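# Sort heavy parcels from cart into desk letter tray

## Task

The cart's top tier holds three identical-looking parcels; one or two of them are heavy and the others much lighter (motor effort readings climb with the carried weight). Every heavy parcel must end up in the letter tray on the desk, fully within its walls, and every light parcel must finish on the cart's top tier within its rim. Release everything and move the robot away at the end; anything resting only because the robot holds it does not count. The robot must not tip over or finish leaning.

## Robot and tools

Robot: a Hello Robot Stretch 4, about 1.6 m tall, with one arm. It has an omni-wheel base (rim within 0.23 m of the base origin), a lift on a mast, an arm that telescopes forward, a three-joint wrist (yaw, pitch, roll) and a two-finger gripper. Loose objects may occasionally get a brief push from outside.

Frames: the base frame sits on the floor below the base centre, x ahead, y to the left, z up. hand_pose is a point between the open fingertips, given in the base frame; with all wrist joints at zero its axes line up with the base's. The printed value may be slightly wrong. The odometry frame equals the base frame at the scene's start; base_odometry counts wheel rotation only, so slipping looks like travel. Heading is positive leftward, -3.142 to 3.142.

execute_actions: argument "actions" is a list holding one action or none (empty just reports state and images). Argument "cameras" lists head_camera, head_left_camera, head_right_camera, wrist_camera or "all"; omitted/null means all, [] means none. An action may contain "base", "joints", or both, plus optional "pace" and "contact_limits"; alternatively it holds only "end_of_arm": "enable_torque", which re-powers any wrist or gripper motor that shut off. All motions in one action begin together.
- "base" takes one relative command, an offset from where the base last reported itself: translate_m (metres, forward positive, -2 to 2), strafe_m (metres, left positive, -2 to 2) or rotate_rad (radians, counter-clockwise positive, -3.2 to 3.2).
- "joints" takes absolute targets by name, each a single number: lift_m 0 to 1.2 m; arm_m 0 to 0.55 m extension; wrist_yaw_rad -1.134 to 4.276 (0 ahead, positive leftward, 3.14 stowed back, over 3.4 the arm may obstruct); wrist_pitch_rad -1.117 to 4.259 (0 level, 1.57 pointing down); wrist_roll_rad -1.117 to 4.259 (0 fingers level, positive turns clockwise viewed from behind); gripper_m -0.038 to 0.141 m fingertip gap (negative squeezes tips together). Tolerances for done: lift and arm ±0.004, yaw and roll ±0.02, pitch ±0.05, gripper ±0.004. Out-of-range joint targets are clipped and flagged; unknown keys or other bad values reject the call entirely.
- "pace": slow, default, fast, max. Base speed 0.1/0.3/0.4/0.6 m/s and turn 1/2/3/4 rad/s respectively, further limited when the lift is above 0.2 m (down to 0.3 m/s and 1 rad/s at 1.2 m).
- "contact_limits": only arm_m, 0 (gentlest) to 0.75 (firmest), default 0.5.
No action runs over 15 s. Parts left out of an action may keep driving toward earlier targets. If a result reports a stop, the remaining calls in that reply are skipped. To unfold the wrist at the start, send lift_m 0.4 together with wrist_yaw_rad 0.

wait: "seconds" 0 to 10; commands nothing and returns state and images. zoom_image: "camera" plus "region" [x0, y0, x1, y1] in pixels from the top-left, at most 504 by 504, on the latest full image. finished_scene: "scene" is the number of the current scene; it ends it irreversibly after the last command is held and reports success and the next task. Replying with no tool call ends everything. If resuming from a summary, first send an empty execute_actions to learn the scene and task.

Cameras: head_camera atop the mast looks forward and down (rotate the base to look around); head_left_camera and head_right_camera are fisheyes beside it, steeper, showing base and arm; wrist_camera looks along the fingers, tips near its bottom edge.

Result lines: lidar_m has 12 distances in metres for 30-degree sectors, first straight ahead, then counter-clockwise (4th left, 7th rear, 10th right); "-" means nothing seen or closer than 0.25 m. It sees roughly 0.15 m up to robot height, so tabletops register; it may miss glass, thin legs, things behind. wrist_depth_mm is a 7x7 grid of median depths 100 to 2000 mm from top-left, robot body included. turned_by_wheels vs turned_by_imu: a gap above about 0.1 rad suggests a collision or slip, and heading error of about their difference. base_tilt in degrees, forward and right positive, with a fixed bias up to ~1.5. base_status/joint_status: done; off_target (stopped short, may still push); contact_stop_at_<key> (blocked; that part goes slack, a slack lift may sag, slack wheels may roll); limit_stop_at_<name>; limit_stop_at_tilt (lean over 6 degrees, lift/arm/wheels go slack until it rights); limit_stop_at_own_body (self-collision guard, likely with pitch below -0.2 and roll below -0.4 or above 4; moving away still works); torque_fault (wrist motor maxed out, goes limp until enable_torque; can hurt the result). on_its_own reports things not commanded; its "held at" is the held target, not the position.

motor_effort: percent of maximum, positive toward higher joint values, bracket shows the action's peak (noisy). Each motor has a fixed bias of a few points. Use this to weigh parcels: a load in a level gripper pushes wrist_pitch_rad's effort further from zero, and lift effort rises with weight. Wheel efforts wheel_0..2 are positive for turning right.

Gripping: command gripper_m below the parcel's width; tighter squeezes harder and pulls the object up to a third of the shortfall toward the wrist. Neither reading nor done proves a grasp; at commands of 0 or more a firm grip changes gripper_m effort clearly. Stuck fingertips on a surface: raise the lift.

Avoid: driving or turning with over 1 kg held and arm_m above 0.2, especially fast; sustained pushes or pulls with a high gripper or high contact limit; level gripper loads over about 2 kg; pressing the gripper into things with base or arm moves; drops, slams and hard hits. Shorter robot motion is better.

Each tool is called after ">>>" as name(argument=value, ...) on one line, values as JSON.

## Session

>>> execute_actions(actions=[])

Scene clock: 0.00 s.
base_odometry: x=+0.000 y=+0.000 heading=+0.000 (m, m, rad; odometry frame)
turned_by_wheels: +0.000 (rad since the last result)
turned_by_imu: +0.000 (rad since the last result)
base_tilt: forward=-0.1 right=+0.2 (deg)
lidar_m: 2.13 2.00 1.67 1.88 1.43 1.40 1.56 1.78 1.41 1.45 1.92 1.90
base_status: not commanded
joint_positions: lift_m=+0.163 arm_m=-0.002 wrist_yaw_rad=+3.058 wrist_pitch_rad=+0.008 wrist_roll_rad=-0.015 gripper_m=+0.057
joint_status: not commanded
motor_effort: lift_m=+19 arm_m=-1 wrist_yaw_rad=+0 wrist_pitch_rad=-7 wrist_roll_rad=+0 gripper_m=-1 wheel_0=+2 wheel_1=-1 wheel_2=+0 (%)
hand_pose: x=-0.1114 y=+0.1112 z=+0.3391 quat_wxyz=(+0.042, -0.004, -0.007, +0.999) (m; base frame)
wrist_depth_mm: - 142 - - - - 1921 / - 141 - - 1863 1576 1464 / - 127 203 - - - 1921 / 108 139 256 - - - 1921 / 1537 1921 - - - - 1921 / 1397 1464 212 1576 1229 1618 1537 / 931 931 878 917 854 991 1025
pictures: head_camera, head_left_camera, head_right_camera, wrist_camera
Images, in order (width x height): head_camera 420x560, head_left_camera 420x672, head_right_camera 420x672, wrist_camera 616x392.

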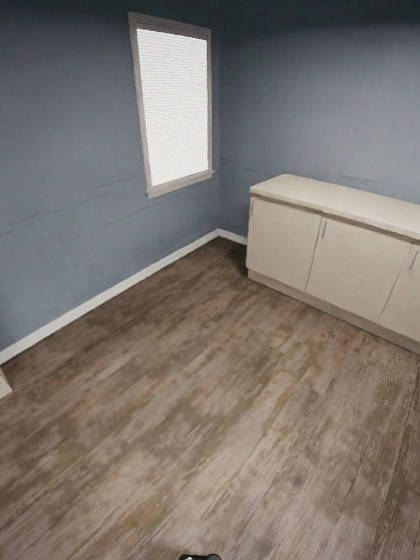

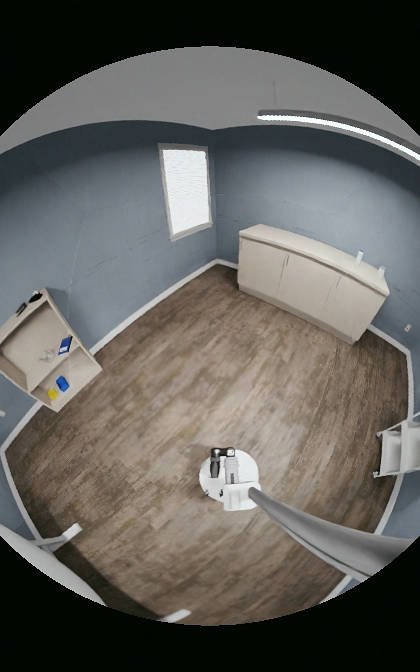

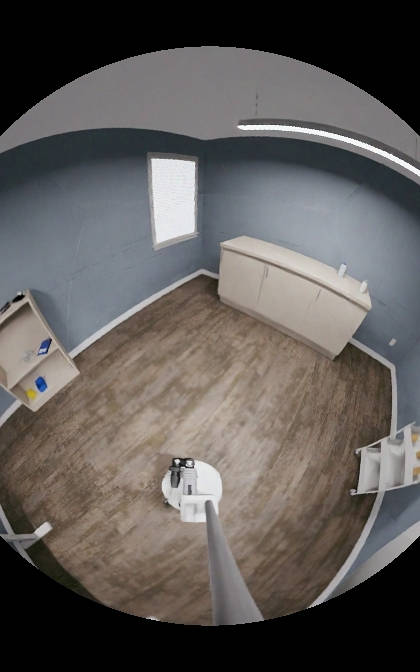

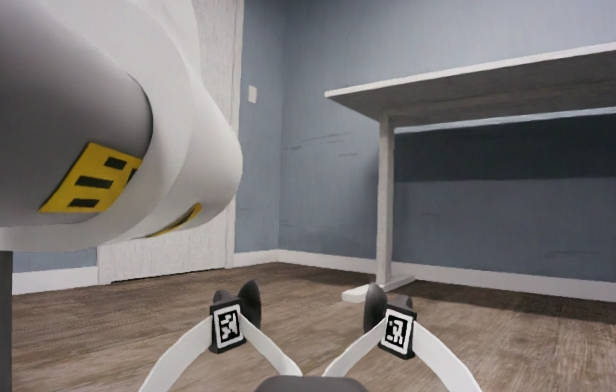

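>>> execute_actions(actions=[{"base":{"rotate_rad":-2.3},"joints":{"lift_m":1.0,"wrist_yaw_rad":0,"wrist_pitch_rad":0.9,"gripper_m":0.07},"pace":"fast"}], cameras=["head_camera","head_right_camera","wrist_camera"])

Scene clock: 3.37 s.
base_odometry: x=+0.000 y=+0.000 heading=-2.299 (m, m, rad; odometry frame)
turned_by_wheels: -2.299 (rad since the last result)
turned_by_imu: -2.260 (rad since the last result)
base_tilt: forward=+0.1 right=+0.3 (deg)
lidar_m: 1.78 1.42 2.03 1.90 1.98 2.08 1.67 1.75 1.48 1.40 1.46 1.87
base_status: done
joint_positions: lift_m=+0.207 arm_m=-0.002 wrist_yaw_rad=+2.524 wrist_pitch_rad=+0.547 wrist_roll_rad=-0.015 gripper_m=+0.070
joint_status: lift_m limit_stop_at_own_body (moved +0.044 of +0.837); wrist_yaw_rad limit_stop_at_own_body (moved -0.534 of -3.058); wrist_pitch_rad limit_stop_at_own_body (moved +0.539 of +0.892); the others done
on_its_own: wrist_yaw_rad is held at +2.524, not at your +0.000, since a limit_stop_at_own_body; wrist_pitch_rad is held at +0.545, not at your +0.900, since a limit_stop_at_own_body; lift_m is slack since a limit_stop_at_own_body (your +1.000 is given up); arm_m is slack since a limit_stop_at_own_body
motor_effort: lift_m=+19(24) arm_m=+0(1) wrist_yaw_rad=-1(3) wrist_pitch_rad=-8(5) wrist_roll_rad=+0(0) gripper_m=+3(1) wheel_0=+3(12) wheel_1=+2(13) wheel_2=+1(11) (%)
hand_pose: x=+0.0186 y=+0.2140 z=+0.2353 quat_wxyz=(+0.291, -0.259, +0.075, +0.918) (m; base frame)
wrist_depth_mm: 1708 1921 - - - 1756 1537 / 1708 1921 1808 1808 1921 1863 1661 / 1160 1138 1138 1138 1160 1182 1205 / 820 831 842 854 854 842 854 / 654 661 661 661 668 668 668 / 248 250 218 535 508 549 549 / 211 212 206 219 452 459 469
pictures: head_camera, head_right_camera, wrist_camera
Images, in order (width x height): head_camera 420x560, head_right_camera 420x672, wrist_camera 616x392.

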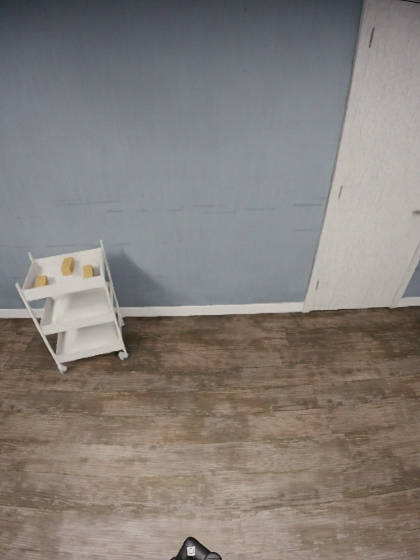

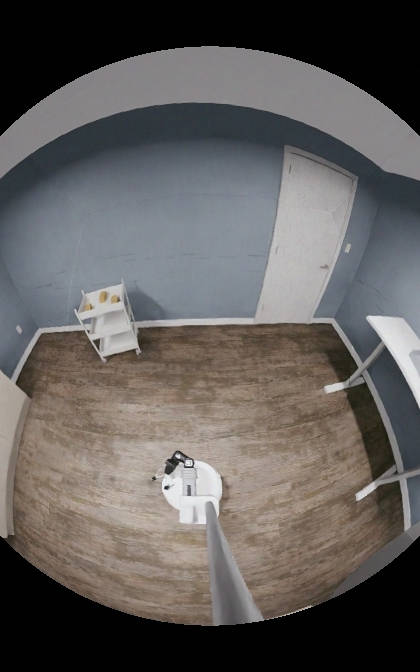

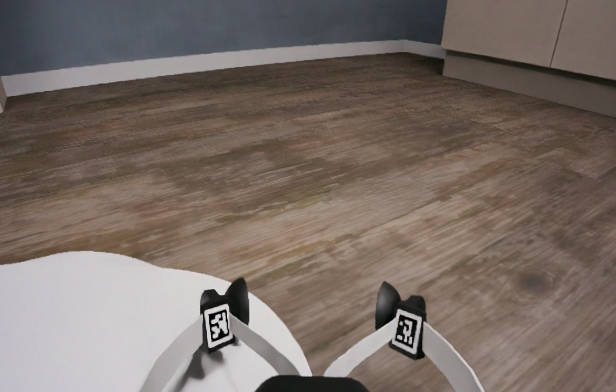

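>>> execute_actions(actions=[{"base":{"rotate_rad":0.2},"joints":{"lift_m":0.5},"pace":"fast"}], cameras=[])

>>> execute_actions(actions=[{"base":{"strafe_m":0.72},"joints":{"lift_m":1.0,"wrist_yaw_rad":0,"wrist_pitch_rad":1.2,"arm_m":0},"pace":"max"}], cameras=["head_camera"])

>>> execute_actions(actions=[{"base":{"translate_m":0.85},"joints":{"arm_m":0.2},"pace":"fast"}], cameras=["head_camera","wrist_camera"])

Scene clock: 9.00 s.
base_odometry: x=+0.000 y=+0.000 heading=-2.100 (m, m, rad; odometry frame)
turned_by_wheels: +0.199 (rad since the last result)
turned_by_imu: +0.197 (rad since the last result)
base_tilt: forward=-0.1 right=+0.3 (deg)
lidar_m: 1.41 1.42 1.89 1.90 2.12 1.99 1.67 1.87 1.42 1.40 1.57 1.81
base_status: done
joint_positions: lift_m=+0.500 arm_m=-0.002 wrist_yaw_rad=+2.524 wrist_pitch_rad=+0.547 wrist_roll_rad=-0.015 gripper_m=+0.070
joint_status: all done
on_its_own: wrist_yaw_rad is held at +2.524, not at your +0.000, since a limit_stop_at_own_body; wrist_pitch_rad is held at +0.545, not at your +0.900, since a limit_stop_at_own_body; arm_m is slack since a limit_stop_at_own_body
motor_effort: lift_m=+21(22) arm_m=+0(0) wrist_yaw_rad=+0(2) wrist_pitch_rad=-6(7) wrist_roll_rad=+0(0) gripper_m=-2(2) wheel_0=-5(9) wheel_1=-3(11) wheel_2=-3(9) (%)
hand_pose: x=+0.0186 y=+0.2140 z=+0.5280 quat_wxyz=(+0.291, -0.259, +0.075, +0.918) (m; base frame)
wrist_depth_mm: 1618 1808 - - - - 1708 / 1661 1921 - - - - 1708 / 1756 1863 - - - - 1756 / 1464 1430 1464 1464 1537 1499 1499 / 1118 1138 1138 1138 1160 1160 1182 / 917 931 219 960 891 946 946 / 768 788 768 788 778 798 798
pictures: none
No camera images: the call's "cameras" was empty. Leave "cameras" out to get every camera's image.

Scene clock: 11.73 s.
base_odometry: x=+0.621 y=-0.364 heading=-2.100 (m, m, rad; odometry frame)
turned_by_wheels: +0.000 (rad since the last result)
turned_by_imu: +0.002 (rad since the last result)
base_tilt: forward=+0.0 right=+0.2 (deg)
lidar_m: 1.32 2.08 1.21 1.18 1.34 1.90 1.85 1.75 2.16 2.10 2.34 1.44
base_status: done
joint_positions: lift_m=+1.000 arm_m=-0.001 wrist_yaw_rad=+0.000 wrist_pitch_rad=+1.201 wrist_roll_rad=-0.015 gripper_m=+0.070
joint_status: all done
motor_effort: lift_m=+20(23) arm_m=+5(4) wrist_yaw_rad=+1(6) wrist_pitch_rad=-6(3) wrist_roll_rad=+0(1) gripper_m=-1(1) wheel_0=+0(17) wheel_1=-2(16) wheel_2=+0(3) (%)
hand_pose: x=+0.2743 y=-0.0874 z=+0.9092 quat_wxyz=(+0.825, -0.006, +0.565, +0.004) (m; base frame)
wrist_depth_mm: 1576 1537 1576 1537 1499 1576 1576 / 1499 1464 1464 1430 1430 1464 1464 / 1397 1366 1366 1336 1366 1366 1336 / 1255 1281 1281 1281 1281 1255 1281 / 1205 1205 1182 1205 1205 1205 1182 / 1138 1118 218 1118 1078 1098 1138 / 1042 1060 1025 1060 1042 1060 1042
pictures: head_camera
Images, in order (width x height): head_camera 420x560.

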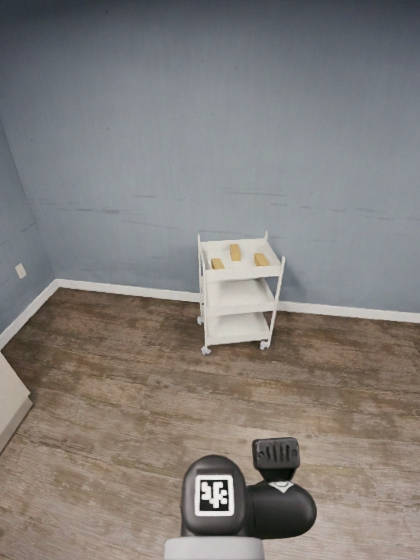

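Scene clock: 15.57 s.
base_odometry: x=+0.192 y=-1.097 heading=-2.100 (m, m, rad; odometry frame)
turned_by_wheels: +0.000 (rad since the last result)
turned_by_imu: -0.002 (rad since the last result)
base_tilt: forward=+0.0 right=+0.3 (deg)
lidar_m: 0.45 1.17 1.73 1.07 1.18 1.88 2.56 2.70 2.27 2.25 1.32 0.52
base_status: done
joint_positions: lift_m=+1.000 arm_m=+0.199 wrist_yaw_rad=+0.000 wrist_pitch_rad=+1.201 wrist_roll_rad=-0.015 gripper_m=+0.070
joint_status: all done
motor_effort: lift_m=+20(20) arm_m=+5(5) wrist_yaw_rad=+1(0) wrist_pitch_rad=-4(5) wrist_roll_rad=+0(0) gripper_m=-2(2) wheel_0=+3(10) wheel_1=+4(12) wheel_2=-3(15) (%)
hand_pose: x=+0.4743 y=-0.0874 z=+0.9092 quat_wxyz=(+0.825, -0.006, +0.565, +0.004) (m; base frame)
wrist_depth_mm: 931 878 820 759 732 683 654 / 1182 1078 580 569 559 591 750 / 1336 1308 564 554 554 549 917 / 1229 1255 525 517 517 477 1025 / 1182 1160 480 480 488 477 462 / 1118 1098 219 473 402 707 1078 / 1060 1060 1042 1042 1025 1042 1060
pictures: head_camera, wrist_camera
Images, in order (width x height): head_camera 420x560, wrist_camera 616x392.

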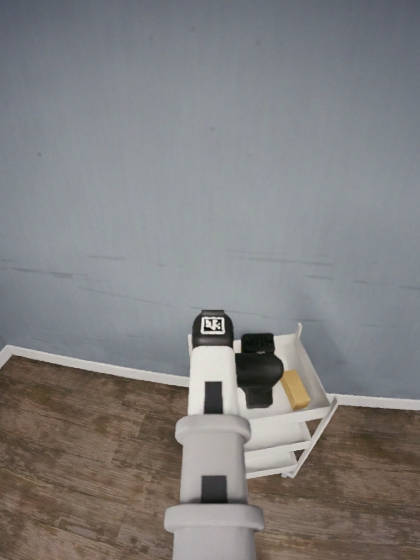

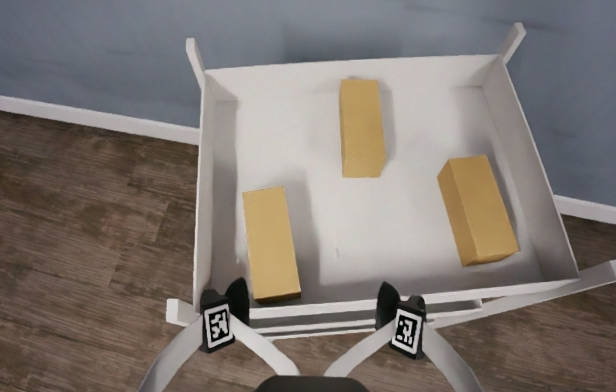

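>>> execute_actions(actions=[{"base":{"rotate_rad":0.1},"joints":{"arm_m":0.30,"lift_m":0.85},"pace":"fast"}], cameras=["wrist_camera"])

Scene clock: 19.53 s.
base_odometry: x=+0.192 y=-1.097 heading=-2.001 (m, m, rad; odometry frame)
turned_by_wheels: +0.099 (rad since the last result)
turned_by_imu: +0.098 (rad since the last result)
base_tilt: forward=-0.1 right=+0.3 (deg)
lidar_m: 0.47 1.25 1.71 1.06 1.25 2.13 2.55 2.82 2.27 2.12 1.23 0.50
base_status: done
joint_positions: lift_m=+0.850 arm_m=+0.299 wrist_yaw_rad=+0.000 wrist_pitch_rad=+1.201 wrist_roll_rad=-0.015 gripper_m=+0.070
joint_status: all done
motor_effort: lift_m=+17(18) arm_m=+5(6) wrist_yaw_rad=-1(2) wrist_pitch_rad=-4(5) wrist_roll_rad=+1(0) gripper_m=-2(3) wheel_0=-5(7) wheel_1=-2(7) wheel_2=-4(10) (%)
hand_pose: x=+0.5743 y=-0.0874 z=+0.7594 quat_wxyz=(+0.825, -0.006, +0.565, +0.004) (m; base frame)
wrist_depth_mm: 904 831 707 647 585 544 508 / 1160 1042 854 397 392 359 384 / 1160 1160 387 382 379 325 379 / 1118 1098 357 357 355 307 353 / 1025 1025 336 281 334 334 332 / 976 991 218 265 307 314 314 / 904 904 274 250 291 296 298
pictures: wrist_camera
Images, in order (width x height): wrist_camera 616x392.

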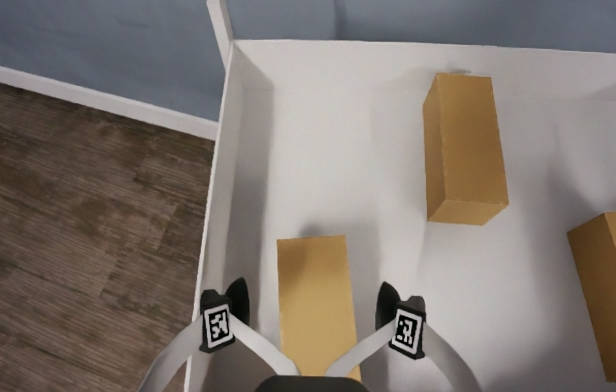

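>>> execute_actions(actions=[{"base":{"strafe_m":-0.008},"joints":{"lift_m":0.785,"arm_m":0.295,"gripper_m":0.064}}], cameras=["wrist_camera"])

>>> execute_actions(actions=[{"joints":{"gripper_m":-0.02}}], cameras=[])

>>> execute_actions(actions=[{"joints":{"lift_m":0.81}}], cameras=["wrist_camera"])

Scene clock: 22.87 s.
base_odometry: x=+0.185 y=-1.094 heading=-2.001 (m, m, rad; odometry frame)
turned_by_wheels: +0.000 (rad since the last result)
turned_by_imu: +0.001 (rad since the last result)
base_tilt: forward=-0.1 right=+0.3 (deg)
lidar_m: 0.46 1.23 1.71 1.07 1.25 2.13 2.57 2.80 2.24 2.12 1.24 0.51
base_status: done
joint_positions: lift_m=+0.785 arm_m=+0.296 wrist_yaw_rad=+0.000 wrist_pitch_rad=+1.201 wrist_roll_rad=-0.015 gripper_m=+0.064
joint_status: all done
motor_effort: lift_m=+17(18) arm_m=-6(6) wrist_yaw_rad=+1(1) wrist_pitch_rad=-4(4) wrist_roll_rad=+0(1) gripper_m=-2(1) wheel_0=+3(7) wheel_1=-4(9) wheel_2=+0(1) (%)
hand_pose: x=+0.5712 y=-0.0874 z=+0.6944 quat_wxyz=(+0.825, -0.006, +0.565, +0.004) (m; base frame)
wrist_depth_mm: 917 831 324 332 330 285 325 / 1138 1042 324 329 327 264 327 / 1118 1078 296 304 306 247 300 / 1025 1042 282 285 285 278 283 / 960 946 263 214 267 266 267 / 878 891 211 202 246 250 251 / 854 842 236 188 190 237 237
pictures: wrist_camera
Images, in order (width x height): wrist_camera 616x392.

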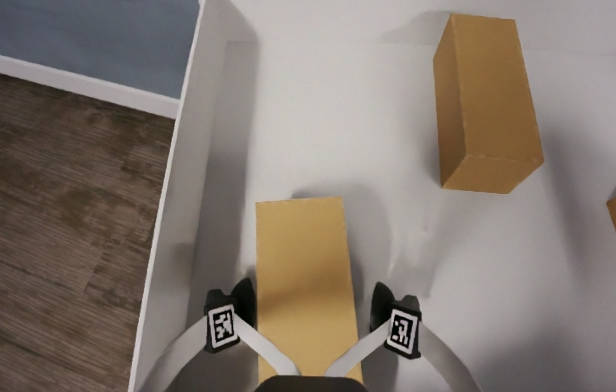

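Scene clock: 24.43 s.
base_odometry: x=+0.185 y=-1.094 heading=-2.001 (m, m, rad; odometry frame)
turned_by_wheels: +0.000 (rad since the last result)
turned_by_imu: +0.000 (rad since the last result)
base_tilt: forward=+0.0 right=+0.3 (deg)
lidar_m: 0.47 1.23 1.72 1.06 1.24 2.71 2.60 2.80 2.25 2.10 1.23 0.52
base_status: not commanded
joint_positions: lift_m=+0.785 arm_m=+0.296 wrist_yaw_rad=+0.000 wrist_pitch_rad=+1.203 wrist_roll_rad=-0.015 gripper_m=-0.019
joint_status: all done
motor_effort: lift_m=+19(19) arm_m=-5(6) wrist_yaw_rad=+1(4) wrist_pitch_rad=-10(12) wrist_roll_rad=+0(1) gripper_m=-24(24) wheel_0=+3(3) wheel_1=-4(4) wheel_2=+0(0) (%)
hand_pose: x=+0.5706 y=-0.0874 z=+0.6940 quat_wxyz=(+0.824, -0.006, +0.566, +0.004) (m; base frame)
wrist_depth_mm: 946 842 324 334 332 281 329 / 1138 1025 317 324 322 263 325 / 1078 1078 294 301 301 246 297 / 1025 1008 278 283 281 277 281 / 960 946 266 195 266 265 265 / 904 866 202 183 195 249 249 / 854 154 193 174 174 158 236
pictures: none
No camera images: the call's "cameras" was empty. Leave "cameras" out to get every camera's image.

Scene clock: 25.30 s.
base_odometry: x=+0.185 y=-1.094 heading=-2.001 (m, m, rad; odometry frame)
turned_by_wheels: +0.000 (rad since the last result)
turned_by_imu: +0.000 (rad since the last result)
base_tilt: forward=+0.0 right=+0.3 (deg)
lidar_m: 0.47 1.24 1.72 1.08 1.27 2.71 2.58 2.81 2.24 2.12 1.25 0.50
base_status: not commanded
joint_positions: lift_m=+0.810 arm_m=+0.296 wrist_yaw_rad=+0.000 wrist_pitch_rad=+1.203 wrist_roll_rad=-0.015 gripper_m=-0.019
joint_status: all done
motor_effort: lift_m=+24(25) arm_m=-5(5) wrist_yaw_rad=+0(1) wrist_pitch_rad=-12(11) wrist_roll_rad=+0(0) gripper_m=-24(26) wheel_0=+3(4) wheel_1=-4(4) wheel_2=+0(0) (%)
hand_pose: x=+0.5706 y=-0.0874 z=+0.7186 quat_wxyz=(+0.824, -0.006, +0.566, +0.004) (m; base frame)
wrist_depth_mm: 917 842 334 336 334 317 327 / 1138 1042 351 353 355 294 353 / 1118 1118 324 329 327 268 327 / 1060 1042 301 309 309 301 309 / 976 991 286 196 290 289 290 / 917 931 202 184 194 272 272 / 878 154 194 174 174 157 258
pictures: wrist_camera
Images, in order (width x height): wrist_camera 616x392.

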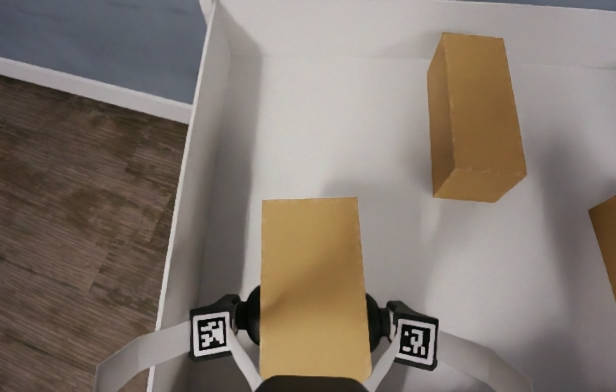

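>>> execute_actions(actions=[{"joints":{"lift_m":0.95}}], cameras=[])

>>> execute_actions(actions=[{"base":{"translate_m":-0.4},"joints":{"arm_m":0.0,"lift_m":1.05}}], cameras=[])

>>> execute_actions(actions=[{"base":{"rotate_rad":-1.9}}], cameras=["head_camera"])

Scene clock: 29.57 s.
base_odometry: x=+0.185 y=-1.094 heading=-2.001 (m, m, rad; odometry frame)
turned_by_wheels: +0.000 (rad since the last result)
turned_by_imu: +0.001 (rad since the last result)
base_tilt: forward=-0.2 right=+0.3 (deg)
lidar_m: 0.47 1.26 1.72 1.08 1.27 2.69 2.58 2.80 2.25 2.11 1.24 0.50
base_status: not commanded
joint_positions: lift_m=+0.950 arm_m=+0.296 wrist_yaw_rad=+0.000 wrist_pitch_rad=+1.203 wrist_roll_rad=-0.015 gripper_m=-0.019
joint_status: all done
motor_effort: lift_m=+24(25) arm_m=-5(5) wrist_yaw_rad=+1(1) wrist_pitch_rad=-10(12) wrist_roll_rad=+0(0) gripper_m=-25(25) wheel_0=+3(3) wheel_1=-4(4) wheel_2=+0(0) (%)
hand_pose: x=+0.5706 y=-0.0874 z=+0.8586 quat_wxyz=(+0.824, -0.006, +0.566, +0.004) (m; base frame)
wrist_depth_mm: 931 831 750 676 615 569 535 / 1255 1042 878 788 699 634 603 / 1281 1255 1160 488 459 484 473 / 1205 1182 1160 462 452 462 459 / 1138 1118 1098 195 430 433 382 / 1060 1060 202 184 195 407 359 / 1008 153 194 174 174 158 359
pictures: none
No camera images: the call's "cameras" was empty. Leave "cameras" out to get every camera's image.

Scene clock: 32.37 s.
base_odometry: x=+0.352 y=-0.731 heading=-2.001 (m, m, rad; odometry frame)
turned_by_wheels: +0.000 (rad since the last result)
turned_by_imu: +0.002 (rad since the last result)
base_tilt: forward=-0.1 right=+0.3 (deg)
lidar_m: 0.88 1.66 1.16 1.16 1.38 2.33 2.16 2.37 2.12 2.11 1.67 0.93
base_status: done
joint_positions: lift_m=+1.050 arm_m=+0.001 wrist_yaw_rad=+0.000 wrist_pitch_rad=+1.203 wrist_roll_rad=-0.015 gripper_m=-0.019
joint_status: all done
motor_effort: lift_m=+24(24) arm_m=-6(6) wrist_yaw_rad=+2(1) wrist_pitch_rad=-13(13) wrist_roll_rad=+0(0) gripper_m=-22(24) wheel_0=-5(9) wheel_1=-3(10) wheel_2=+3(12) (%)
hand_pose: x=+0.2755 y=-0.0874 z=+0.9586 quat_wxyz=(+0.824, -0.006, +0.566, +0.004) (m; base frame)
wrist_depth_mm: 1661 1576 1618 1042 1060 1255 1182 / 1576 1499 1499 1255 1042 1464 1430 / 1366 1397 1397 1336 1281 1397 1430 / 1336 1281 1336 1308 1336 1308 1281 / 1229 1229 1229 195 1255 1205 1255 / 1182 1160 201 185 194 1138 1160 / 1078 154 193 174 174 158 1098
pictures: none
No camera images: the call's "cameras" was empty. Leave "cameras" out to get every camera's image.

Scene clock: 34.97 s.
base_odometry: x=+0.352 y=-0.731 heading=+2.383 (m, m, rad; odometry frame)
turned_by_wheels: -1.899 (rad since the last result)
turned_by_imu: -1.867 (rad since the last result)
base_tilt: forward=-0.1 right=+0.4 (deg)
lidar_m: 2.13 2.15 1.53 0.87 0.87 1.93 1.18 1.20 1.60 2.32 2.17 2.28
base_status: done
joint_positions: lift_m=+1.050 arm_m=+0.001 wrist_yaw_rad=+0.000 wrist_pitch_rad=+1.203 wrist_roll_rad=-0.015 gripper_m=-0.019
joint_status: not commanded
motor_effort: lift_m=+24(24) arm_m=-6(5) wrist_yaw_rad=+2(1) wrist_pitch_rad=-10(11) wrist_roll_rad=+0(0) gripper_m=-25(25) wheel_0=+6(10) wheel_1=+3(11) wheel_2=+3(7) (%)
hand_pose: x=+0.2756 y=-0.0874 z=+0.9587 quat_wxyz=(+0.824, -0.006, +0.566, +0.004) (m; base frame)
wrist_depth_mm: 1618 1618 1618 1708 1661 1576 1618 / 1499 1499 1499 1499 1537 1537 1499 / 1430 1397 1430 1397 1430 1397 1430 / 1255 1336 1336 1281 1308 1308 1308 / 1229 1205 1255 195 1229 1229 1229 / 1160 1160 201 184 195 1182 1182 / 1078 154 194 174 174 158 1078
pictures: head_camera
Images, in order (width x height): head_camera 420x560.

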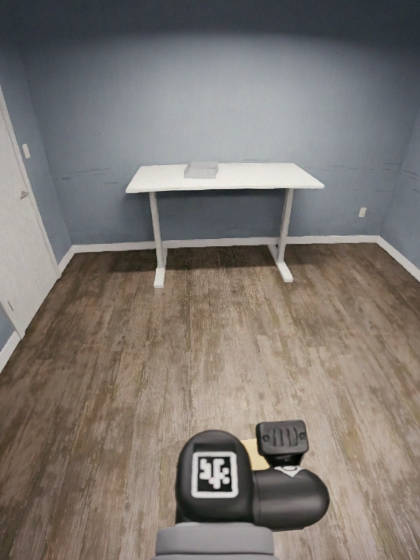

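>>> execute_actions(actions=[{"base":{"rotate_rad":0.08},"joints":{"lift_m":1.2}}], cameras=[])

>>> execute_actions(actions=[{"base":{"translate_m":1.72},"joints":{"arm_m":0.15},"pace":"fast"}], cameras=["wrist_camera","head_right_camera"])

Scene clock: 38.97 s.
base_odometry: x=+0.352 y=-0.731 heading=+2.462 (m, m, rad; odometry frame)
turned_by_wheels: +0.079 (rad since the last result)
turned_by_imu: +0.078 (rad since the last result)
base_tilt: forward=-0.1 right=+0.3 (deg)
lidar_m: 2.14 2.03 1.49 0.89 1.52 1.89 1.16 1.24 1.74 2.31 2.17 2.24
base_status: done
joint_positions: lift_m=+1.200 arm_m=+0.001 wrist_yaw_rad=+0.000 wrist_pitch_rad=+1.203 wrist_roll_rad=-0.015 gripper_m=-0.019
joint_status: all done
motor_effort: lift_m=+24(25) arm_m=-6(6) wrist_yaw_rad=+1(2) wrist_pitch_rad=-10(10) wrist_roll_rad=+0(0) gripper_m=-24(28) wheel_0=-5(12) wheel_1=-5(7) wheel_2=-5(4) (%)
hand_pose: x=+0.2756 y=-0.0874 z=+1.1086 quat_wxyz=(+0.824, -0.006, +0.566, +0.004) (m; base frame)
wrist_depth_mm: 1921 1863 1808 1863 1921 1863 1808 / 1708 1708 1708 1708 1708 1708 1708 / 1576 1618 1618 1618 1576 1576 1576 / 1499 1464 1464 1464 1499 1464 1537 / 1397 1366 1366 195 1430 1430 1397 / 1336 1308 201 183 194 1308 1308 / 1229 154 194 174 174 158 1255
pictures: none
No camera images: the call's "cameras" was empty. Leave "cameras" out to get every camera's image.

Scene clock: 46.17 s.
base_odometry: x=-0.986 y=+0.350 heading=+2.462 (m, m, rad; odometry frame)
turned_by_wheels: +0.000 (rad since the last result)
turned_by_imu: -0.006 (rad since the last result)
base_tilt: forward=-0.1 right=+0.2 (deg)
lidar_m: 0.40 0.43 0.58 1.40 1.48 1.80 3.63 3.02 2.12 2.06 0.60 0.45
base_status: done
joint_positions: lift_m=+1.200 arm_m=+0.149 wrist_yaw_rad=+0.000 wrist_pitch_rad=+1.203 wrist_roll_rad=-0.015 gripper_m=-0.019
joint_status: all done
motor_effort: lift_m=+24(24) arm_m=+5(5) wrist_yaw_rad=+1(1) wrist_pitch_rad=-12(14) wrist_roll_rad=+0(1) gripper_m=-24(24) wheel_0=+4(5) wheel_1=+3(9) wheel_2=-2(11) (%)
hand_pose: x=+0.4238 y=-0.0874 z=+1.1087 quat_wxyz=(+0.824, -0.006, +0.566, +0.004) (m; base frame)
wrist_depth_mm: 525 525 521 525 525 521 525 / 492 488 473 480 477 488 488 / 452 455 445 442 445 449 445 / 424 421 424 418 421 424 418 / 399 399 399 195 397 397 397 / 384 382 202 183 195 373 370 / 1255 154 193 174 173 158 1205
pictures: head_right_camera, wrist_camera
Images, in order (width x height): head_right_camera 420x672, wrist_camera 616x392.

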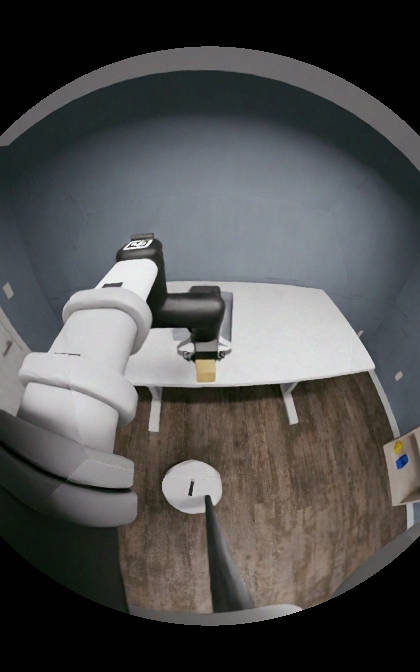

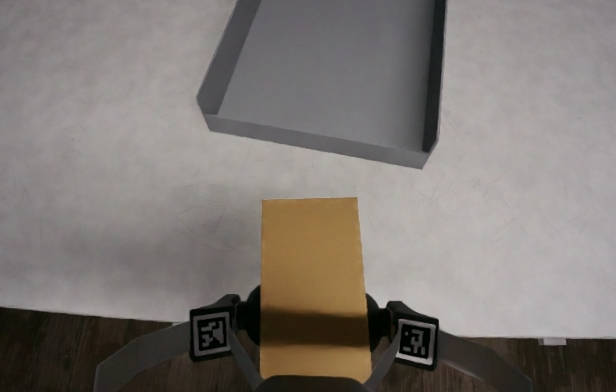

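>>> execute_actions(actions=[{"base":{"rotate_rad":-0.15}}], cameras=[])

>>> execute_actions(actions=[{"base":{"strafe_m":0.14},"joints":{"arm_m":0.5,"lift_m":1.17}}], cameras=["wrist_camera"])

Scene clock: 49.77 s.
base_odometry: x=-0.986 y=+0.350 heading=+2.313 (m, m, rad; odometry frame)
turned_by_wheels: -0.149 (rad since the last result)
turned_by_imu: -0.146 (rad since the last result)
base_tilt: forward=-0.1 right=+0.2 (deg)
lidar_m: 0.41 0.42 0.54 1.41 1.44 1.79 - 2.93 2.21 2.05 0.69 0.45
base_status: done
joint_positions: lift_m=+1.200 arm_m=+0.149 wrist_yaw_rad=+0.000 wrist_pitch_rad=+1.203 wrist_roll_rad=-0.015 gripper_m=-0.019
joint_status: not commanded
motor_effort: lift_m=+24(24) arm_m=+5(5) wrist_yaw_rad=+1(2) wrist_pitch_rad=-9(9) wrist_roll_rad=+0(0) gripper_m=-22(25) wheel_0=+5(10) wheel_1=+4(6) wheel_2=+5(7) (%)
hand_pose: x=+0.4237 y=-0.0874 z=+1.1087 quat_wxyz=(+0.824, -0.006, +0.566, +0.004) (m; base frame)
wrist_depth_mm: 525 517 521 525 525 517 525 / 488 477 484 480 480 484 484 / 452 445 445 439 452 452 452 / 424 421 421 424 424 424 421 / 397 397 397 194 397 394 394 / 373 379 203 184 196 1308 1308 / 1229 154 193 174 174 158 1229
pictures: none
No camera images: the call's "cameras" was empty. Leave "cameras" out to get every camera's image.

Scene clock: 51.93 s.
base_odometry: x=-1.089 y=+0.255 heading=+2.313 (m, m, rad; odometry frame)
turned_by_wheels: +0.000 (rad since the last result)
turned_by_imu: +0.000 (rad since the last result)
base_tilt: forward=-0.1 right=+0.2 (deg)
lidar_m: 0.38 0.39 0.52 1.25 1.28 1.64 1.94 2.97 2.37 2.20 0.73 0.43
base_status: done
joint_positions: lift_m=+1.170 arm_m=+0.499 wrist_yaw_rad=+0.000 wrist_pitch_rad=+1.203 wrist_roll_rad=-0.015 gripper_m=-0.019
joint_status: all done
motor_effort: lift_m=+20(23) arm_m=+5(6) wrist_yaw_rad=+0(0) wrist_pitch_rad=-8(9) wrist_roll_rad=+0(0) gripper_m=-22(22) wheel_0=-5(9) wheel_1=+2(16) wheel_2=+0(2) (%)
hand_pose: x=+0.7738 y=-0.0874 z=+1.0790 quat_wxyz=(+0.825, -0.006, +0.566, +0.004) (m; base frame)
wrist_depth_mm: 488 480 484 480 480 480 480 / 449 452 445 445 445 445 442 / 418 413 413 402 404 394 413 / 392 387 384 387 384 373 387 / 366 366 359 195 362 353 364 / 347 343 202 184 195 332 342 / 327 154 194 174 173 157 322
pictures: wrist_camera
Images, in order (width x height): wrist_camera 616x392.

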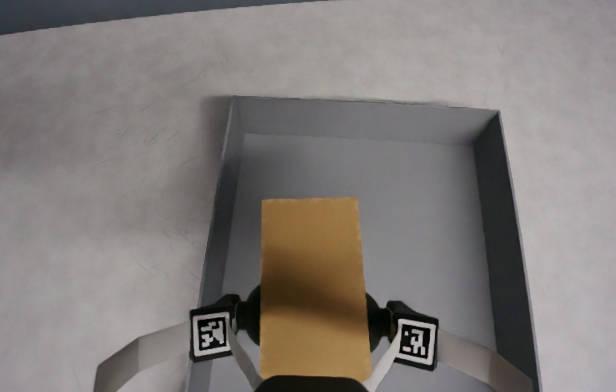

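>>> execute_actions(actions=[{"joints":{"lift_m":1.083,"arm_m":0.51}}], cameras=[])

>>> execute_actions(actions=[{"joints":{"gripper_m":0.062}}], cameras=["wrist_camera"])

>>> execute_actions(actions=[{"joints":{"lift_m":1.18},"pace":"fast"}], cameras=[])

>>> execute_actions(actions=[{"base":{"translate_m":-1.75},"joints":{"arm_m":0},"pace":"fast"}], cameras=[])

>>> execute_actions(actions=[{"base":{"rotate_rad":1.97},"joints":{"lift_m":0.95,"arm_m":0.33,"gripper_m":0.07},"pace":"fast"}], cameras=["wrist_camera"])

Scene clock: 59.03 s.
base_odometry: x=-1.089 y=+0.255 heading=+2.313 (m, m, rad; odometry frame)
turned_by_wheels: +0.000 (rad since the last result)
turned_by_imu: +0.001 (rad since the last result)
base_tilt: forward=-0.1 right=+0.2 (deg)
lidar_m: 0.39 0.39 0.50 1.24 1.28 1.61 1.92 2.96 2.35 2.18 0.69 0.44
base_status: not commanded
joint_positions: lift_m=+1.083 arm_m=+0.509 wrist_yaw_rad=+0.000 wrist_pitch_rad=+1.203 wrist_roll_rad=-0.015 gripper_m=-0.019
joint_status: all done
motor_effort: lift_m=+19(20) arm_m=+5(7) wrist_yaw_rad=+0(0) wrist_pitch_rad=-10(11) wrist_roll_rad=+0(0) gripper_m=-24(23) wheel_0=-5(5) wheel_1=+2(2) wheel_2=+0(0) (%)
hand_pose: x=+0.7837 y=-0.0874 z=+0.9920 quat_wxyz=(+0.824, -0.006, +0.566, +0.004) (m; base frame)
wrist_depth_mm: 364 362 364 364 359 359 362 / 340 336 310 320 307 300 281 / 314 312 304 309 309 307 268 / 294 294 287 289 289 289 266 / 274 276 270 196 271 271 262 / 259 256 202 183 195 255 252 / 246 153 194 174 174 158 240
pictures: none
No camera images: the call's "cameras" was empty. Leave "cameras" out to get every camera's image.

Scene clock: 60.57 s.
base_odometry: x=-1.089 y=+0.255 heading=+2.313 (m, m, rad; odometry frame)
turned_by_wheels: +0.000 (rad since the last result)
turned_by_imu: +0.000 (rad since the last result)
base_tilt: forward=-0.1 right=+0.2 (deg)
lidar_m: 0.38 0.38 0.51 1.26 1.28 1.63 1.94 2.95 2.33 2.19 0.71 0.45
base_status: not commanded
joint_positions: lift_m=+1.083 arm_m=+0.509 wrist_yaw_rad=+0.000 wrist_pitch_rad=+1.201 wrist_roll_rad=-0.015 gripper_m=+0.062
joint_status: all done
motor_effort: lift_m=+19(19) arm_m=+5(5) wrist_yaw_rad=+0(1) wrist_pitch_rad=-6(11) wrist_roll_rad=+0(0) gripper_m=-4(24) wheel_0=-5(5) wheel_1=+3(3) wheel_2=+0(0) (%)
hand_pose: x=+0.7842 y=-0.0874 z=+0.9922 quat_wxyz=(+0.825, -0.006, +0.565, +0.004) (m; base frame)
wrist_depth_mm: 373 368 368 364 366 364 368 / 340 342 320 315 309 301 286 / 317 317 310 314 314 314 270 / 296 294 286 293 291 293 265 / 277 277 270 221 274 274 262 / 260 259 240 208 214 257 255 / 247 244 242 195 197 243 241
pictures: wrist_camera
Images, in order (width x height): wrist_camera 616x392.

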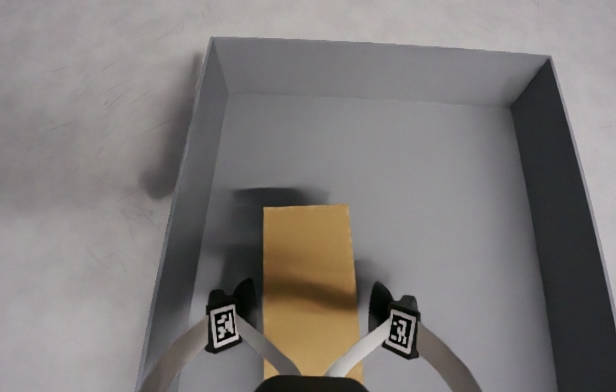

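Scene clock: 61.73 s.
base_odometry: x=-1.089 y=+0.255 heading=+2.313 (m, m, rad; odometry frame)
turned_by_wheels: +0.000 (rad since the last result)
turned_by_imu: +0.000 (rad since the last result)
base_tilt: forward=-0.1 right=+0.3 (deg)
lidar_m: 0.38 0.40 0.52 1.26 1.29 1.65 1.95 2.96 2.36 2.18 0.69 0.44
base_status: not commanded
joint_positions: lift_m=+1.180 arm_m=+0.509 wrist_yaw_rad=+0.000 wrist_pitch_rad=+1.201 wrist_roll_rad=-0.015 gripper_m=+0.062
joint_status: all done
motor_effort: lift_m=+21(25) arm_m=+5(5) wrist_yaw_rad=-2(0) wrist_pitch_rad=-5(5) wrist_roll_rad=+0(0) gripper_m=-2(4) wheel_0=-5(5) wheel_1=+3(2) wheel_2=+0(0) (%)
hand_pose: x=+0.7842 y=-0.0874 z=+1.0890 quat_wxyz=(+0.825, -0.006, +0.565, +0.004) (m; base frame)
wrist_depth_mm: 521 512 500 500 500 496 500 / 469 462 462 466 466 462 466 / 433 427 421 402 410 415 427 / 402 404 397 399 397 394 402 / 377 375 373 373 377 368 375 / 355 355 298 306 343 343 351 / 334 334 325 285 324 314 334
pictures: none
No camera images: the call's "cameras" was empty. Leave "cameras" out to get every camera's image.

Scene clock: 68.93 s.
base_odometry: x=+0.093 y=-1.035 heading=+2.312 (m, m, rad; odometry frame)
turned_by_wheels: -0.001 (rad since the last result)
turned_by_imu: +0.007 (rad since the last result)
base_tilt: forward=+0.0 right=+0.4 (deg)
lidar_m: 2.14 1.78 1.15 0.50 0.47 1.33 1.25 1.19 1.52 2.72 2.54 2.33
base_status: done
joint_positions: lift_m=+1.180 arm_m=+0.001 wrist_yaw_rad=+0.000 wrist_pitch_rad=+1.201 wrist_roll_rad=-0.015 gripper_m=+0.062
joint_status: all done
motor_effort: lift_m=+21(21) arm_m=-5(6) wrist_yaw_rad=+0(0) wrist_pitch_rad=-4(4) wrist_roll_rad=+0(0) gripper_m=+0(2) wheel_0=-5(12) wheel_1=-4(7) wheel_2=+1(13) (%)
hand_pose: x=+0.2761 y=-0.0874 z=+1.0891 quat_wxyz=(+0.825, -0.006, +0.565, +0.004) (m; base frame)
wrist_depth_mm: 1756 1863 1808 1863 1756 1756 1808 / 1618 1708 1661 1708 1708 1661 1708 / 1576 1537 1661 1576 1537 1537 1537 / 1499 1464 1499 1430 1499 1430 1499 / 1366 1336 1430 1397 1397 1397 1366 / 1281 1281 1255 1308 1255 1281 1281 / 1205 1229 1205 1205 1182 1229 1229
pictures: none
No camera images: the call's "cameras" was empty. Leave "cameras" out to get every camera's image.

Scene clock: 72.07 s.
base_odometry: x=+0.093 y=-1.035 heading=-2.002 (m, m, rad; odometry frame)
turned_by_wheels: +1.969 (rad since the last result)
turned_by_imu: +1.936 (rad since the last result)
base_tilt: forward=-0.1 right=+0.3 (deg)
lidar_m: 0.48 1.22 1.81 1.18 1.36 2.71 2.72 2.57 2.14 2.09 1.24 0.53
base_status: done
joint_positions: lift_m=+0.950 arm_m=+0.329 wrist_yaw_rad=+0.000 wrist_pitch_rad=+1.201 wrist_roll_rad=-0.015 gripper_m=+0.070
joint_status: all done
motor_effort: lift_m=+17(20) arm_m=+5(6) wrist_yaw_rad=-1(1) wrist_pitch_rad=-3(6) wrist_roll_rad=+0(1) gripper_m=-2(5) wheel_0=-4(10) wheel_1=-5(10) wheel_2=-5(9) (%)
hand_pose: x=+0.6044 y=-0.0874 z=+0.8594 quat_wxyz=(+0.825, -0.006, +0.565, +0.004) (m; base frame)
wrist_depth_mm: 842 759 668 609 564 512 480 / 1098 904 820 723 654 591 535 / 1308 1182 480 455 473 469 654 / 1229 480 466 421 462 459 788 / 1138 430 436 430 436 436 960 / 1078 407 218 415 375 366 1042 / 1008 370 387 389 382 343 375
pictures: wrist_camera
Images, in order (width x height): wrist_camera 616x392.

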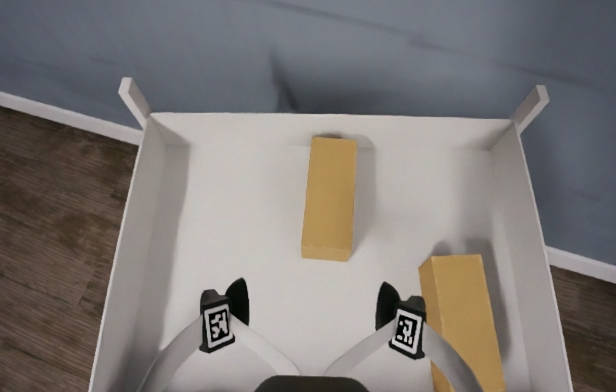

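>>> execute_actions(actions=[{"base":{"strafe_m":-0.018},"joints":{"lift_m":0.785,"arm_m":0.465},"pace":"fast"}], cameras=["wrist_camera"])

>>> execute_actions(actions=[{"joints":{"gripper_m":-0.02}}], cameras=[])

>>> execute_actions(actions=[{"joints":{"lift_m":0.81}}], cameras=["wrist_camera"])

Scene clock: 75.40 s.
base_odometry: x=+0.077 y=-1.027 heading=-2.002 (m, m, rad; odometry frame)
turned_by_wheels: +0.000 (rad since the last result)
turned_by_imu: +0.001 (rad since the last result)
base_tilt: forward=-0.1 right=+0.3 (deg)
lidar_m: 0.49 0.52 1.86 1.19 1.37 2.71 2.72 2.50 2.12 2.10 1.20 0.52
base_status: done
joint_positions: lift_m=+0.785 arm_m=+0.464 wrist_yaw_rad=+0.000 wrist_pitch_rad=+1.201 wrist_roll_rad=-0.015 gripper_m=+0.070
joint_status: all done
motor_effort: lift_m=+17(15) arm_m=+5(5) wrist_yaw_rad=+0(3) wrist_pitch_rad=-4(3) wrist_roll_rad=+0(1) gripper_m=-2(2) wheel_0=+4(14) wheel_1=-2(12) wheel_2=+0(4) (%)
hand_pose: x=+0.7393 y=-0.0874 z=+0.6944 quat_wxyz=(+0.825, -0.006, +0.565, +0.004) (m; base frame)
wrist_depth_mm: 597 539 477 430 394 366 340 / 768 668 585 521 473 421 392 / 256 255 253 251 248 459 436 / 278 281 282 226 277 276 277 / 266 267 268 212 268 266 266 / 252 252 212 201 246 251 250 / 237 236 233 189 233 236 237
pictures: wrist_camera
Images, in order (width x height): wrist_camera 616x392.

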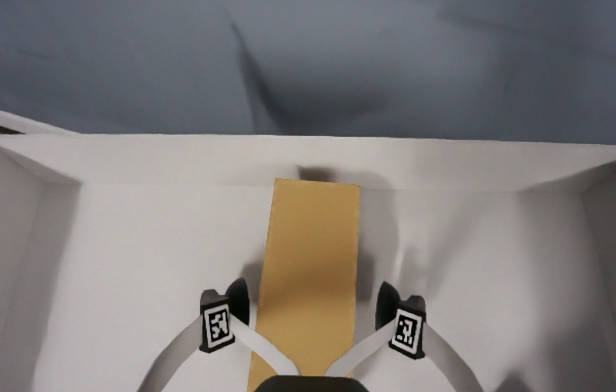

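Scene clock: 77.03 s.
base_odometry: x=+0.077 y=-1.027 heading=-2.002 (m, m, rad; odometry frame)
turned_by_wheels: +0.000 (rad since the last result)
turned_by_imu: +0.000 (rad since the last result)
base_tilt: forward=+0.0 right=+0.3 (deg)
lidar_m: 0.48 0.53 1.81 1.17 1.38 2.73 2.73 2.47 2.12 2.05 1.23 0.53
base_status: not commanded
joint_positions: lift_m=+0.785 arm_m=+0.464 wrist_yaw_rad=+0.000 wrist_pitch_rad=+1.201 wrist_roll_rad=-0.015 gripper_m=-0.019
joint_status: all done
motor_effort: lift_m=+17(17) arm_m=+5(5) wrist_yaw_rad=-1(1) wrist_pitch_rad=-6(4) wrist_roll_rad=+0(0) gripper_m=-19(23) wheel_0=+5(5) wheel_1=-2(3) wheel_2=+0(0) (%)
hand_pose: x=+0.7393 y=-0.0874 z=+0.6944 quat_wxyz=(+0.825, -0.006, +0.565, +0.004) (m; base frame)
wrist_depth_mm: 597 544 480 433 397 366 340 / 759 668 585 525 473 427 392 / 257 256 254 250 248 449 436 / 277 281 282 208 278 277 274 / 265 267 268 195 266 266 266 / 251 252 198 183 193 251 250 / 237 154 177 174 174 157 236
pictures: none
No camera images: the call's "cameras" was empty. Leave "cameras" out to get every camera's image.

Scene clock: 77.90 s.
base_odometry: x=+0.077 y=-1.027 heading=-2.002 (m, m, rad; odometry frame)
turned_by_wheels: +0.000 (rad since the last result)
turned_by_imu: +0.000 (rad since the last result)
base_tilt: forward=-0.1 right=+0.3 (deg)
lidar_m: 0.50 0.52 1.85 1.20 1.38 2.73 2.75 2.48 2.12 2.08 1.21 0.53
base_status: not commanded
joint_positions: lift_m=+0.810 arm_m=+0.464 wrist_yaw_rad=+0.000 wrist_pitch_rad=+1.201 wrist_roll_rad=-0.015 gripper_m=-0.019
joint_status: all done
motor_effort: lift_m=+22(24) arm_m=+5(5) wrist_yaw_rad=+0(1) wrist_pitch_rad=-3(4) wrist_roll_rad=+0(0) gripper_m=-23(23) wheel_0=+5(5) wheel_1=-2(2) wheel_2=+0(0) (%)
hand_pose: x=+0.7392 y=-0.0874 z=+0.7190 quat_wxyz=(+0.825, -0.006, +0.565, +0.004) (m; base frame)
wrist_depth_mm: 585 539 480 436 399 364 336 / 768 676 585 525 466 421 392 / 1025 854 723 640 549 496 455 / 289 306 303 209 297 296 293 / 290 294 293 195 291 291 291 / 274 276 198 185 193 274 274 / 260 154 176 174 174 158 258
pictures: wrist_camera
Images, in order (width x height): wrist_camera 616x392.

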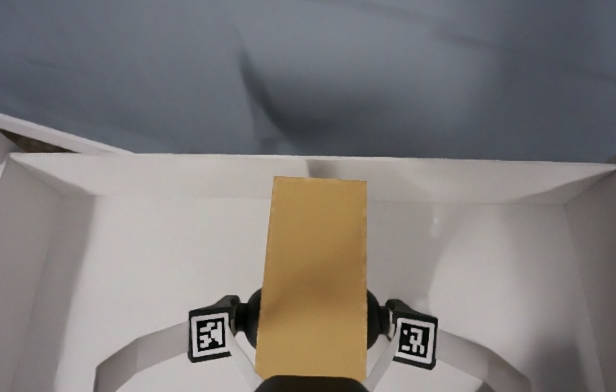

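>>> execute_actions(actions=[{"joints":{"lift_m":0.785,"arm_m":0.455}}], cameras=[])

>>> execute_actions(actions=[{"joints":{"gripper_m":0.075}}], cameras=[])

>>> execute_actions(actions=[{"joints":{"lift_m":0.85},"pace":"fast"}], cameras=[])

>>> execute_actions(actions=[{"base":{"strafe_m":-0.125},"joints":{"arm_m":0.34}}], cameras=["wrist_camera"])

Scene clock: 83.07 s.
base_odometry: x=+0.077 y=-1.027 heading=-2.002 (m, m, rad; odometry frame)
turned_by_wheels: +0.000 (rad since the last result)
turned_by_imu: +0.001 (rad since the last result)
base_tilt: forward=-0.1 right=+0.3 (deg)
lidar_m: 0.50 0.48 1.83 1.21 1.36 2.74 2.74 2.52 2.12 2.07 1.22 0.53
base_status: not commanded
joint_positions: lift_m=+0.785 arm_m=+0.456 wrist_yaw_rad=+0.000 wrist_pitch_rad=+1.201 wrist_roll_rad=-0.015 gripper_m=-0.019
joint_status: all done
motor_effort: lift_m=+17(21) arm_m=-5(6) wrist_yaw_rad=-1(2) wrist_pitch_rad=-6(4) wrist_roll_rad=+0(0) gripper_m=-23(22) wheel_0=+5(5) wheel_1=-3(2) wheel_2=+0(0) (%)
hand_pose: x=+0.7311 y=-0.0874 z=+0.6944 quat_wxyz=(+0.825, -0.006, +0.565, +0.004) (m; base frame)
wrist_depth_mm: 615 549 488 442 407 373 347 / 778 691 597 535 480 436 402 / 258 259 256 253 251 250 259 / 281 285 285 207 281 281 279 / 265 266 267 195 267 266 265 / 250 252 198 183 192 250 251 / 238 154 176 173 174 158 237
pictures: none
No camera images: the call's "cameras" was empty. Leave "cameras" out to get every camera's image.

Scene clock: 84.73 s.
base_odometry: x=+0.077 y=-1.027 heading=-2.002 (m, m, rad; odometry frame)
turned_by_wheels: +0.000 (rad since the last result)
turned_by_imu: +0.000 (rad since the last result)
base_tilt: forward=+0.0 right=+0.3 (deg)
lidar_m: 0.48 0.52 1.84 1.19 1.37 2.72 2.71 2.51 2.13 2.09 1.21 0.53
base_status: not commanded
joint_positions: lift_m=+0.785 arm_m=+0.456 wrist_yaw_rad=+0.000 wrist_pitch_rad=+1.201 wrist_roll_rad=-0.015 gripper_m=+0.075
joint_status: all done
motor_effort: lift_m=+17(17) arm_m=-6(5) wrist_yaw_rad=+1(1) wrist_pitch_rad=-4(5) wrist_roll_rad=+0(0) gripper_m=+0(23) wheel_0=+5(5) wheel_1=-2(3) wheel_2=+0(0) (%)
hand_pose: x=+0.7311 y=-0.0874 z=+0.6944 quat_wxyz=(+0.825, -0.006, +0.565, +0.004) (m; base frame)
wrist_depth_mm: 609 549 492 442 407 373 345 / 788 683 603 535 488 433 399 / 257 257 256 254 251 259 258 / 281 285 285 227 278 279 281 / 265 267 267 215 266 266 266 / 252 252 215 201 211 251 250 / 238 236 235 189 232 236 237
pictures: none
No camera images: the call's "cameras" was empty. Leave "cameras" out to get every camera's image.

Scene clock: 85.73 s.
base_odometry: x=+0.077 y=-1.027 heading=-2.002 (m, m, rad; odometry frame)
turned_by_wheels: +0.000 (rad since the last result)
turned_by_imu: +0.000 (rad since the last result)
base_tilt: forward=-0.1 right=+0.3 (deg)
lidar_m: 0.49 0.52 1.84 1.20 1.39 2.72 2.72 2.48 2.11 2.06 1.22 0.51
base_status: not commanded
joint_positions: lift_m=+0.850 arm_m=+0.456 wrist_yaw_rad=+0.000 wrist_pitch_rad=+1.201 wrist_roll_rad=-0.015 gripper_m=+0.075
joint_status: all done
motor_effort: lift_m=+21(23) arm_m=-6(6) wrist_yaw_rad=+1(2) wrist_pitch_rad=-4(4) wrist_roll_rad=+0(0) gripper_m=+0(3) wheel_0=+5(5) wheel_1=-2(2) wheel_2=+0(0) (%)
hand_pose: x=+0.7311 y=-0.0874 z=+0.7591 quat_wxyz=(+0.825, -0.006, +0.565, +0.004) (m; base frame)
wrist_depth_mm: 615 544 488 442 407 373 347 / 788 683 609 539 473 430 399 / 1060 960 778 668 585 521 473 / 312 330 329 322 342 336 314 / 304 332 336 281 332 330 319 / 303 312 215 264 306 312 307 / 294 296 293 248 293 296 294
pictures: none
No camera images: the call's "cameras" was empty. Leave "cameras" out to get every camera's image.

Scene clock: 87.33 s.
base_odometry: x=-0.036 y=-0.975 heading=-2.002 (m, m, rad; odometry frame)
turned_by_wheels: +0.000 (rad since the last result)
turned_by_imu: +0.000 (rad since the last result)
base_tilt: forward=-0.1 right=+0.3 (deg)
lidar_m: 0.48 0.53 1.97 1.30 1.55 2.76 2.74 2.31 1.99 2.00 1.22 0.53
base_status: done
joint_positions: lift_m=+0.850 arm_m=+0.341 wrist_yaw_rad=+0.000 wrist_pitch_rad=+1.201 wrist_roll_rad=-0.015 gripper_m=+0.075
joint_status: all done
motor_effort: lift_m=+21(21) arm_m=-6(7) wrist_yaw_rad=+0(1) wrist_pitch_rad=-5(5) wrist_roll_rad=+0(0) gripper_m=-4(1) wheel_0=+2(12) wheel_1=-4(7) wheel_2=+0(1) (%)
hand_pose: x=+0.6161 y=-0.0874 z=+0.7591 quat_wxyz=(+0.825, -0.006, +0.565, +0.004) (m; base frame)
wrist_depth_mm: 759 676 609 549 496 459 427 / 370 370 353 370 359 530 496 / 382 375 368 377 377 640 580 / 357 307 345 357 351 820 732 / 334 330 334 285 329 1008 931 / 314 315 215 266 257 976 976 / 297 296 294 249 266 904 904
pictures: wrist_camera
Images, in order (width x height): wrist_camera 616x392.

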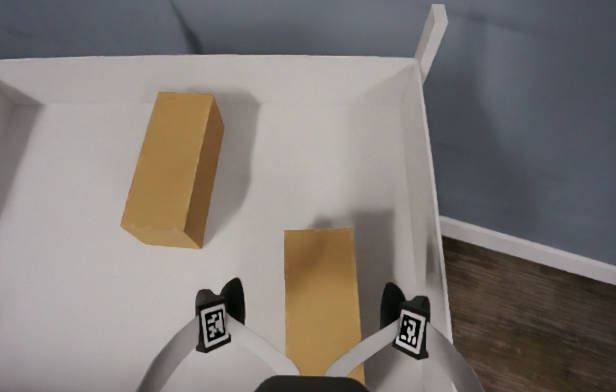

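>>> execute_actions(actions=[{"base":{"strafe_m":-0.005},"joints":{"lift_m":0.785,"gripper_m":0.064}}], cameras=["wrist_camera"])

>>> execute_actions(actions=[{"joints":{"gripper_m":-0.02}}], cameras=[])

>>> execute_actions(actions=[{"joints":{"lift_m":0.81}}], cameras=["wrist_camera"])

Scene clock: 90.63 s.
base_odometry: x=-0.041 y=-0.973 heading=-2.002 (m, m, rad; odometry frame)
turned_by_wheels: +0.000 (rad since the last result)
turned_by_imu: +0.001 (rad since the last result)
base_tilt: forward=-0.1 right=+0.2 (deg)
lidar_m: 0.48 0.53 1.97 1.33 1.54 2.75 2.73 2.32 2.01 2.02 1.19 0.52
base_status: done
joint_positions: lift_m=+0.785 arm_m=+0.341 wrist_yaw_rad=+0.000 wrist_pitch_rad=+1.201 wrist_roll_rad=-0.015 gripper_m=+0.064
joint_status: all done
motor_effort: lift_m=+17(21) arm_m=-6(6) wrist_yaw_rad=+1(0) wrist_pitch_rad=-5(5) wrist_roll_rad=+0(0) gripper_m=-1(3) wheel_0=-1(9) wheel_1=+0(9) wheel_2=+0(2) (%)
hand_pose: x=+0.6161 y=-0.0874 z=+0.6944 quat_wxyz=(+0.825, -0.006, +0.565, +0.004) (m; base frame)
wrist_depth_mm: 309 296 306 306 300 459 424 / 332 263 325 327 320 521 500 / 306 244 304 304 301 615 585 / 282 245 286 229 283 750 715 / 266 268 267 214 263 917 904 / 252 251 220 202 210 236 891 / 238 237 236 188 187 211 842
pictures: wrist_camera
Images, in order (width x height): wrist_camera 616x392.

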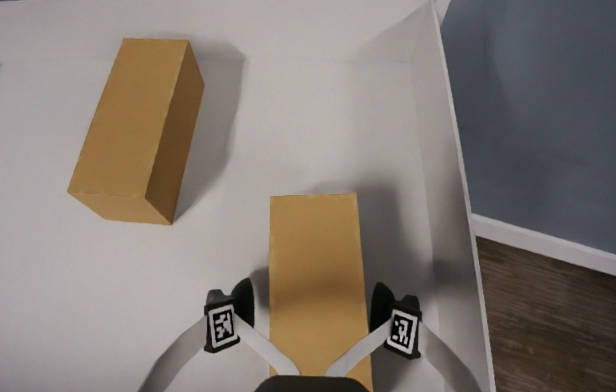

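Scene clock: 92.20 s.
base_odometry: x=-0.041 y=-0.973 heading=-2.002 (m, m, rad; odometry frame)
turned_by_wheels: +0.000 (rad since the last result)
turned_by_imu: +0.000 (rad since the last result)
base_tilt: forward=-0.1 right=+0.4 (deg)
lidar_m: 0.49 0.49 1.96 1.30 1.50 2.76 2.76 2.33 2.00 1.98 1.18 0.52
base_status: not commanded
joint_positions: lift_m=+0.785 arm_m=+0.341 wrist_yaw_rad=+0.000 wrist_pitch_rad=+1.203 wrist_roll_rad=-0.015 gripper_m=-0.019
joint_status: all done
motor_effort: lift_m=+19(19) arm_m=-5(6) wrist_yaw_rad=+0(0) wrist_pitch_rad=-10(10) wrist_roll_rad=+0(0) gripper_m=-26(23) wheel_0=+0(0) wheel_1=+0(0) wheel_2=+0(0) (%)
hand_pose: x=+0.6156 y=-0.0874 z=+0.6940 quat_wxyz=(+0.824, -0.006, +0.566, +0.004) (m; base frame)
wrist_depth_mm: 310 297 307 307 301 462 433 / 327 260 319 324 317 530 504 / 303 243 300 300 301 615 585 / 279 246 282 209 278 741 723 / 265 265 265 195 266 931 917 / 249 249 200 185 195 235 891 / 236 154 177 174 175 157 842
pictures: none
No camera images: the call's "cameras" was empty. Leave "cameras" out to get every camera's image.

Scene clock: 93.07 s.
base_odometry: x=-0.041 y=-0.973 heading=-2.002 (m, m, rad; odometry frame)
turned_by_wheels: +0.000 (rad since the last result)
turned_by_imu: +0.000 (rad since the last result)
base_tilt: forward=-0.1 right=+0.3 (deg)
lidar_m: 0.48 0.53 1.98 1.32 1.56 2.75 2.73 2.31 2.00 1.99 1.18 0.54
base_status: not commanded
joint_positions: lift_m=+0.810 arm_m=+0.341 wrist_yaw_rad=+0.000 wrist_pitch_rad=+1.203 wrist_roll_rad=-0.015 gripper_m=-0.019
joint_status: all done
motor_effort: lift_m=+24(27) arm_m=-5(6) wrist_yaw_rad=+1(0) wrist_pitch_rad=-10(9) wrist_roll_rad=+0(1) gripper_m=-25(28) wheel_0=-1(0) wheel_1=+0(0) wheel_2=+0(0) (%)
hand_pose: x=+0.6156 y=-0.0874 z=+0.7186 quat_wxyz=(+0.824, -0.006, +0.566, +0.004) (m; base frame)
wrist_depth_mm: 324 319 319 320 314 462 433 / 353 298 345 349 342 539 500 / 330 270 324 330 325 640 585 / 310 256 309 209 306 778 732 / 290 291 290 196 287 960 917 / 273 273 201 184 194 917 904 / 259 154 177 174 173 157 866
pictures: wrist_camera
Images, in order (width x height): wrist_camera 616x392.

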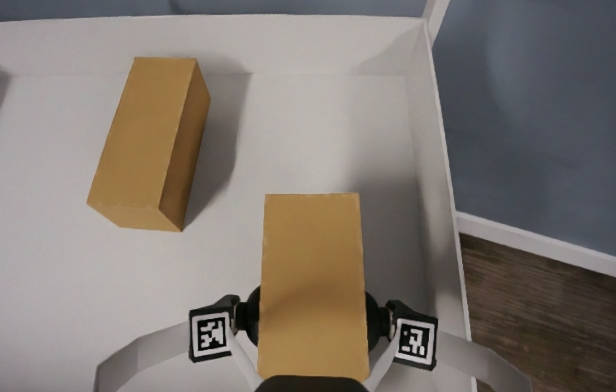

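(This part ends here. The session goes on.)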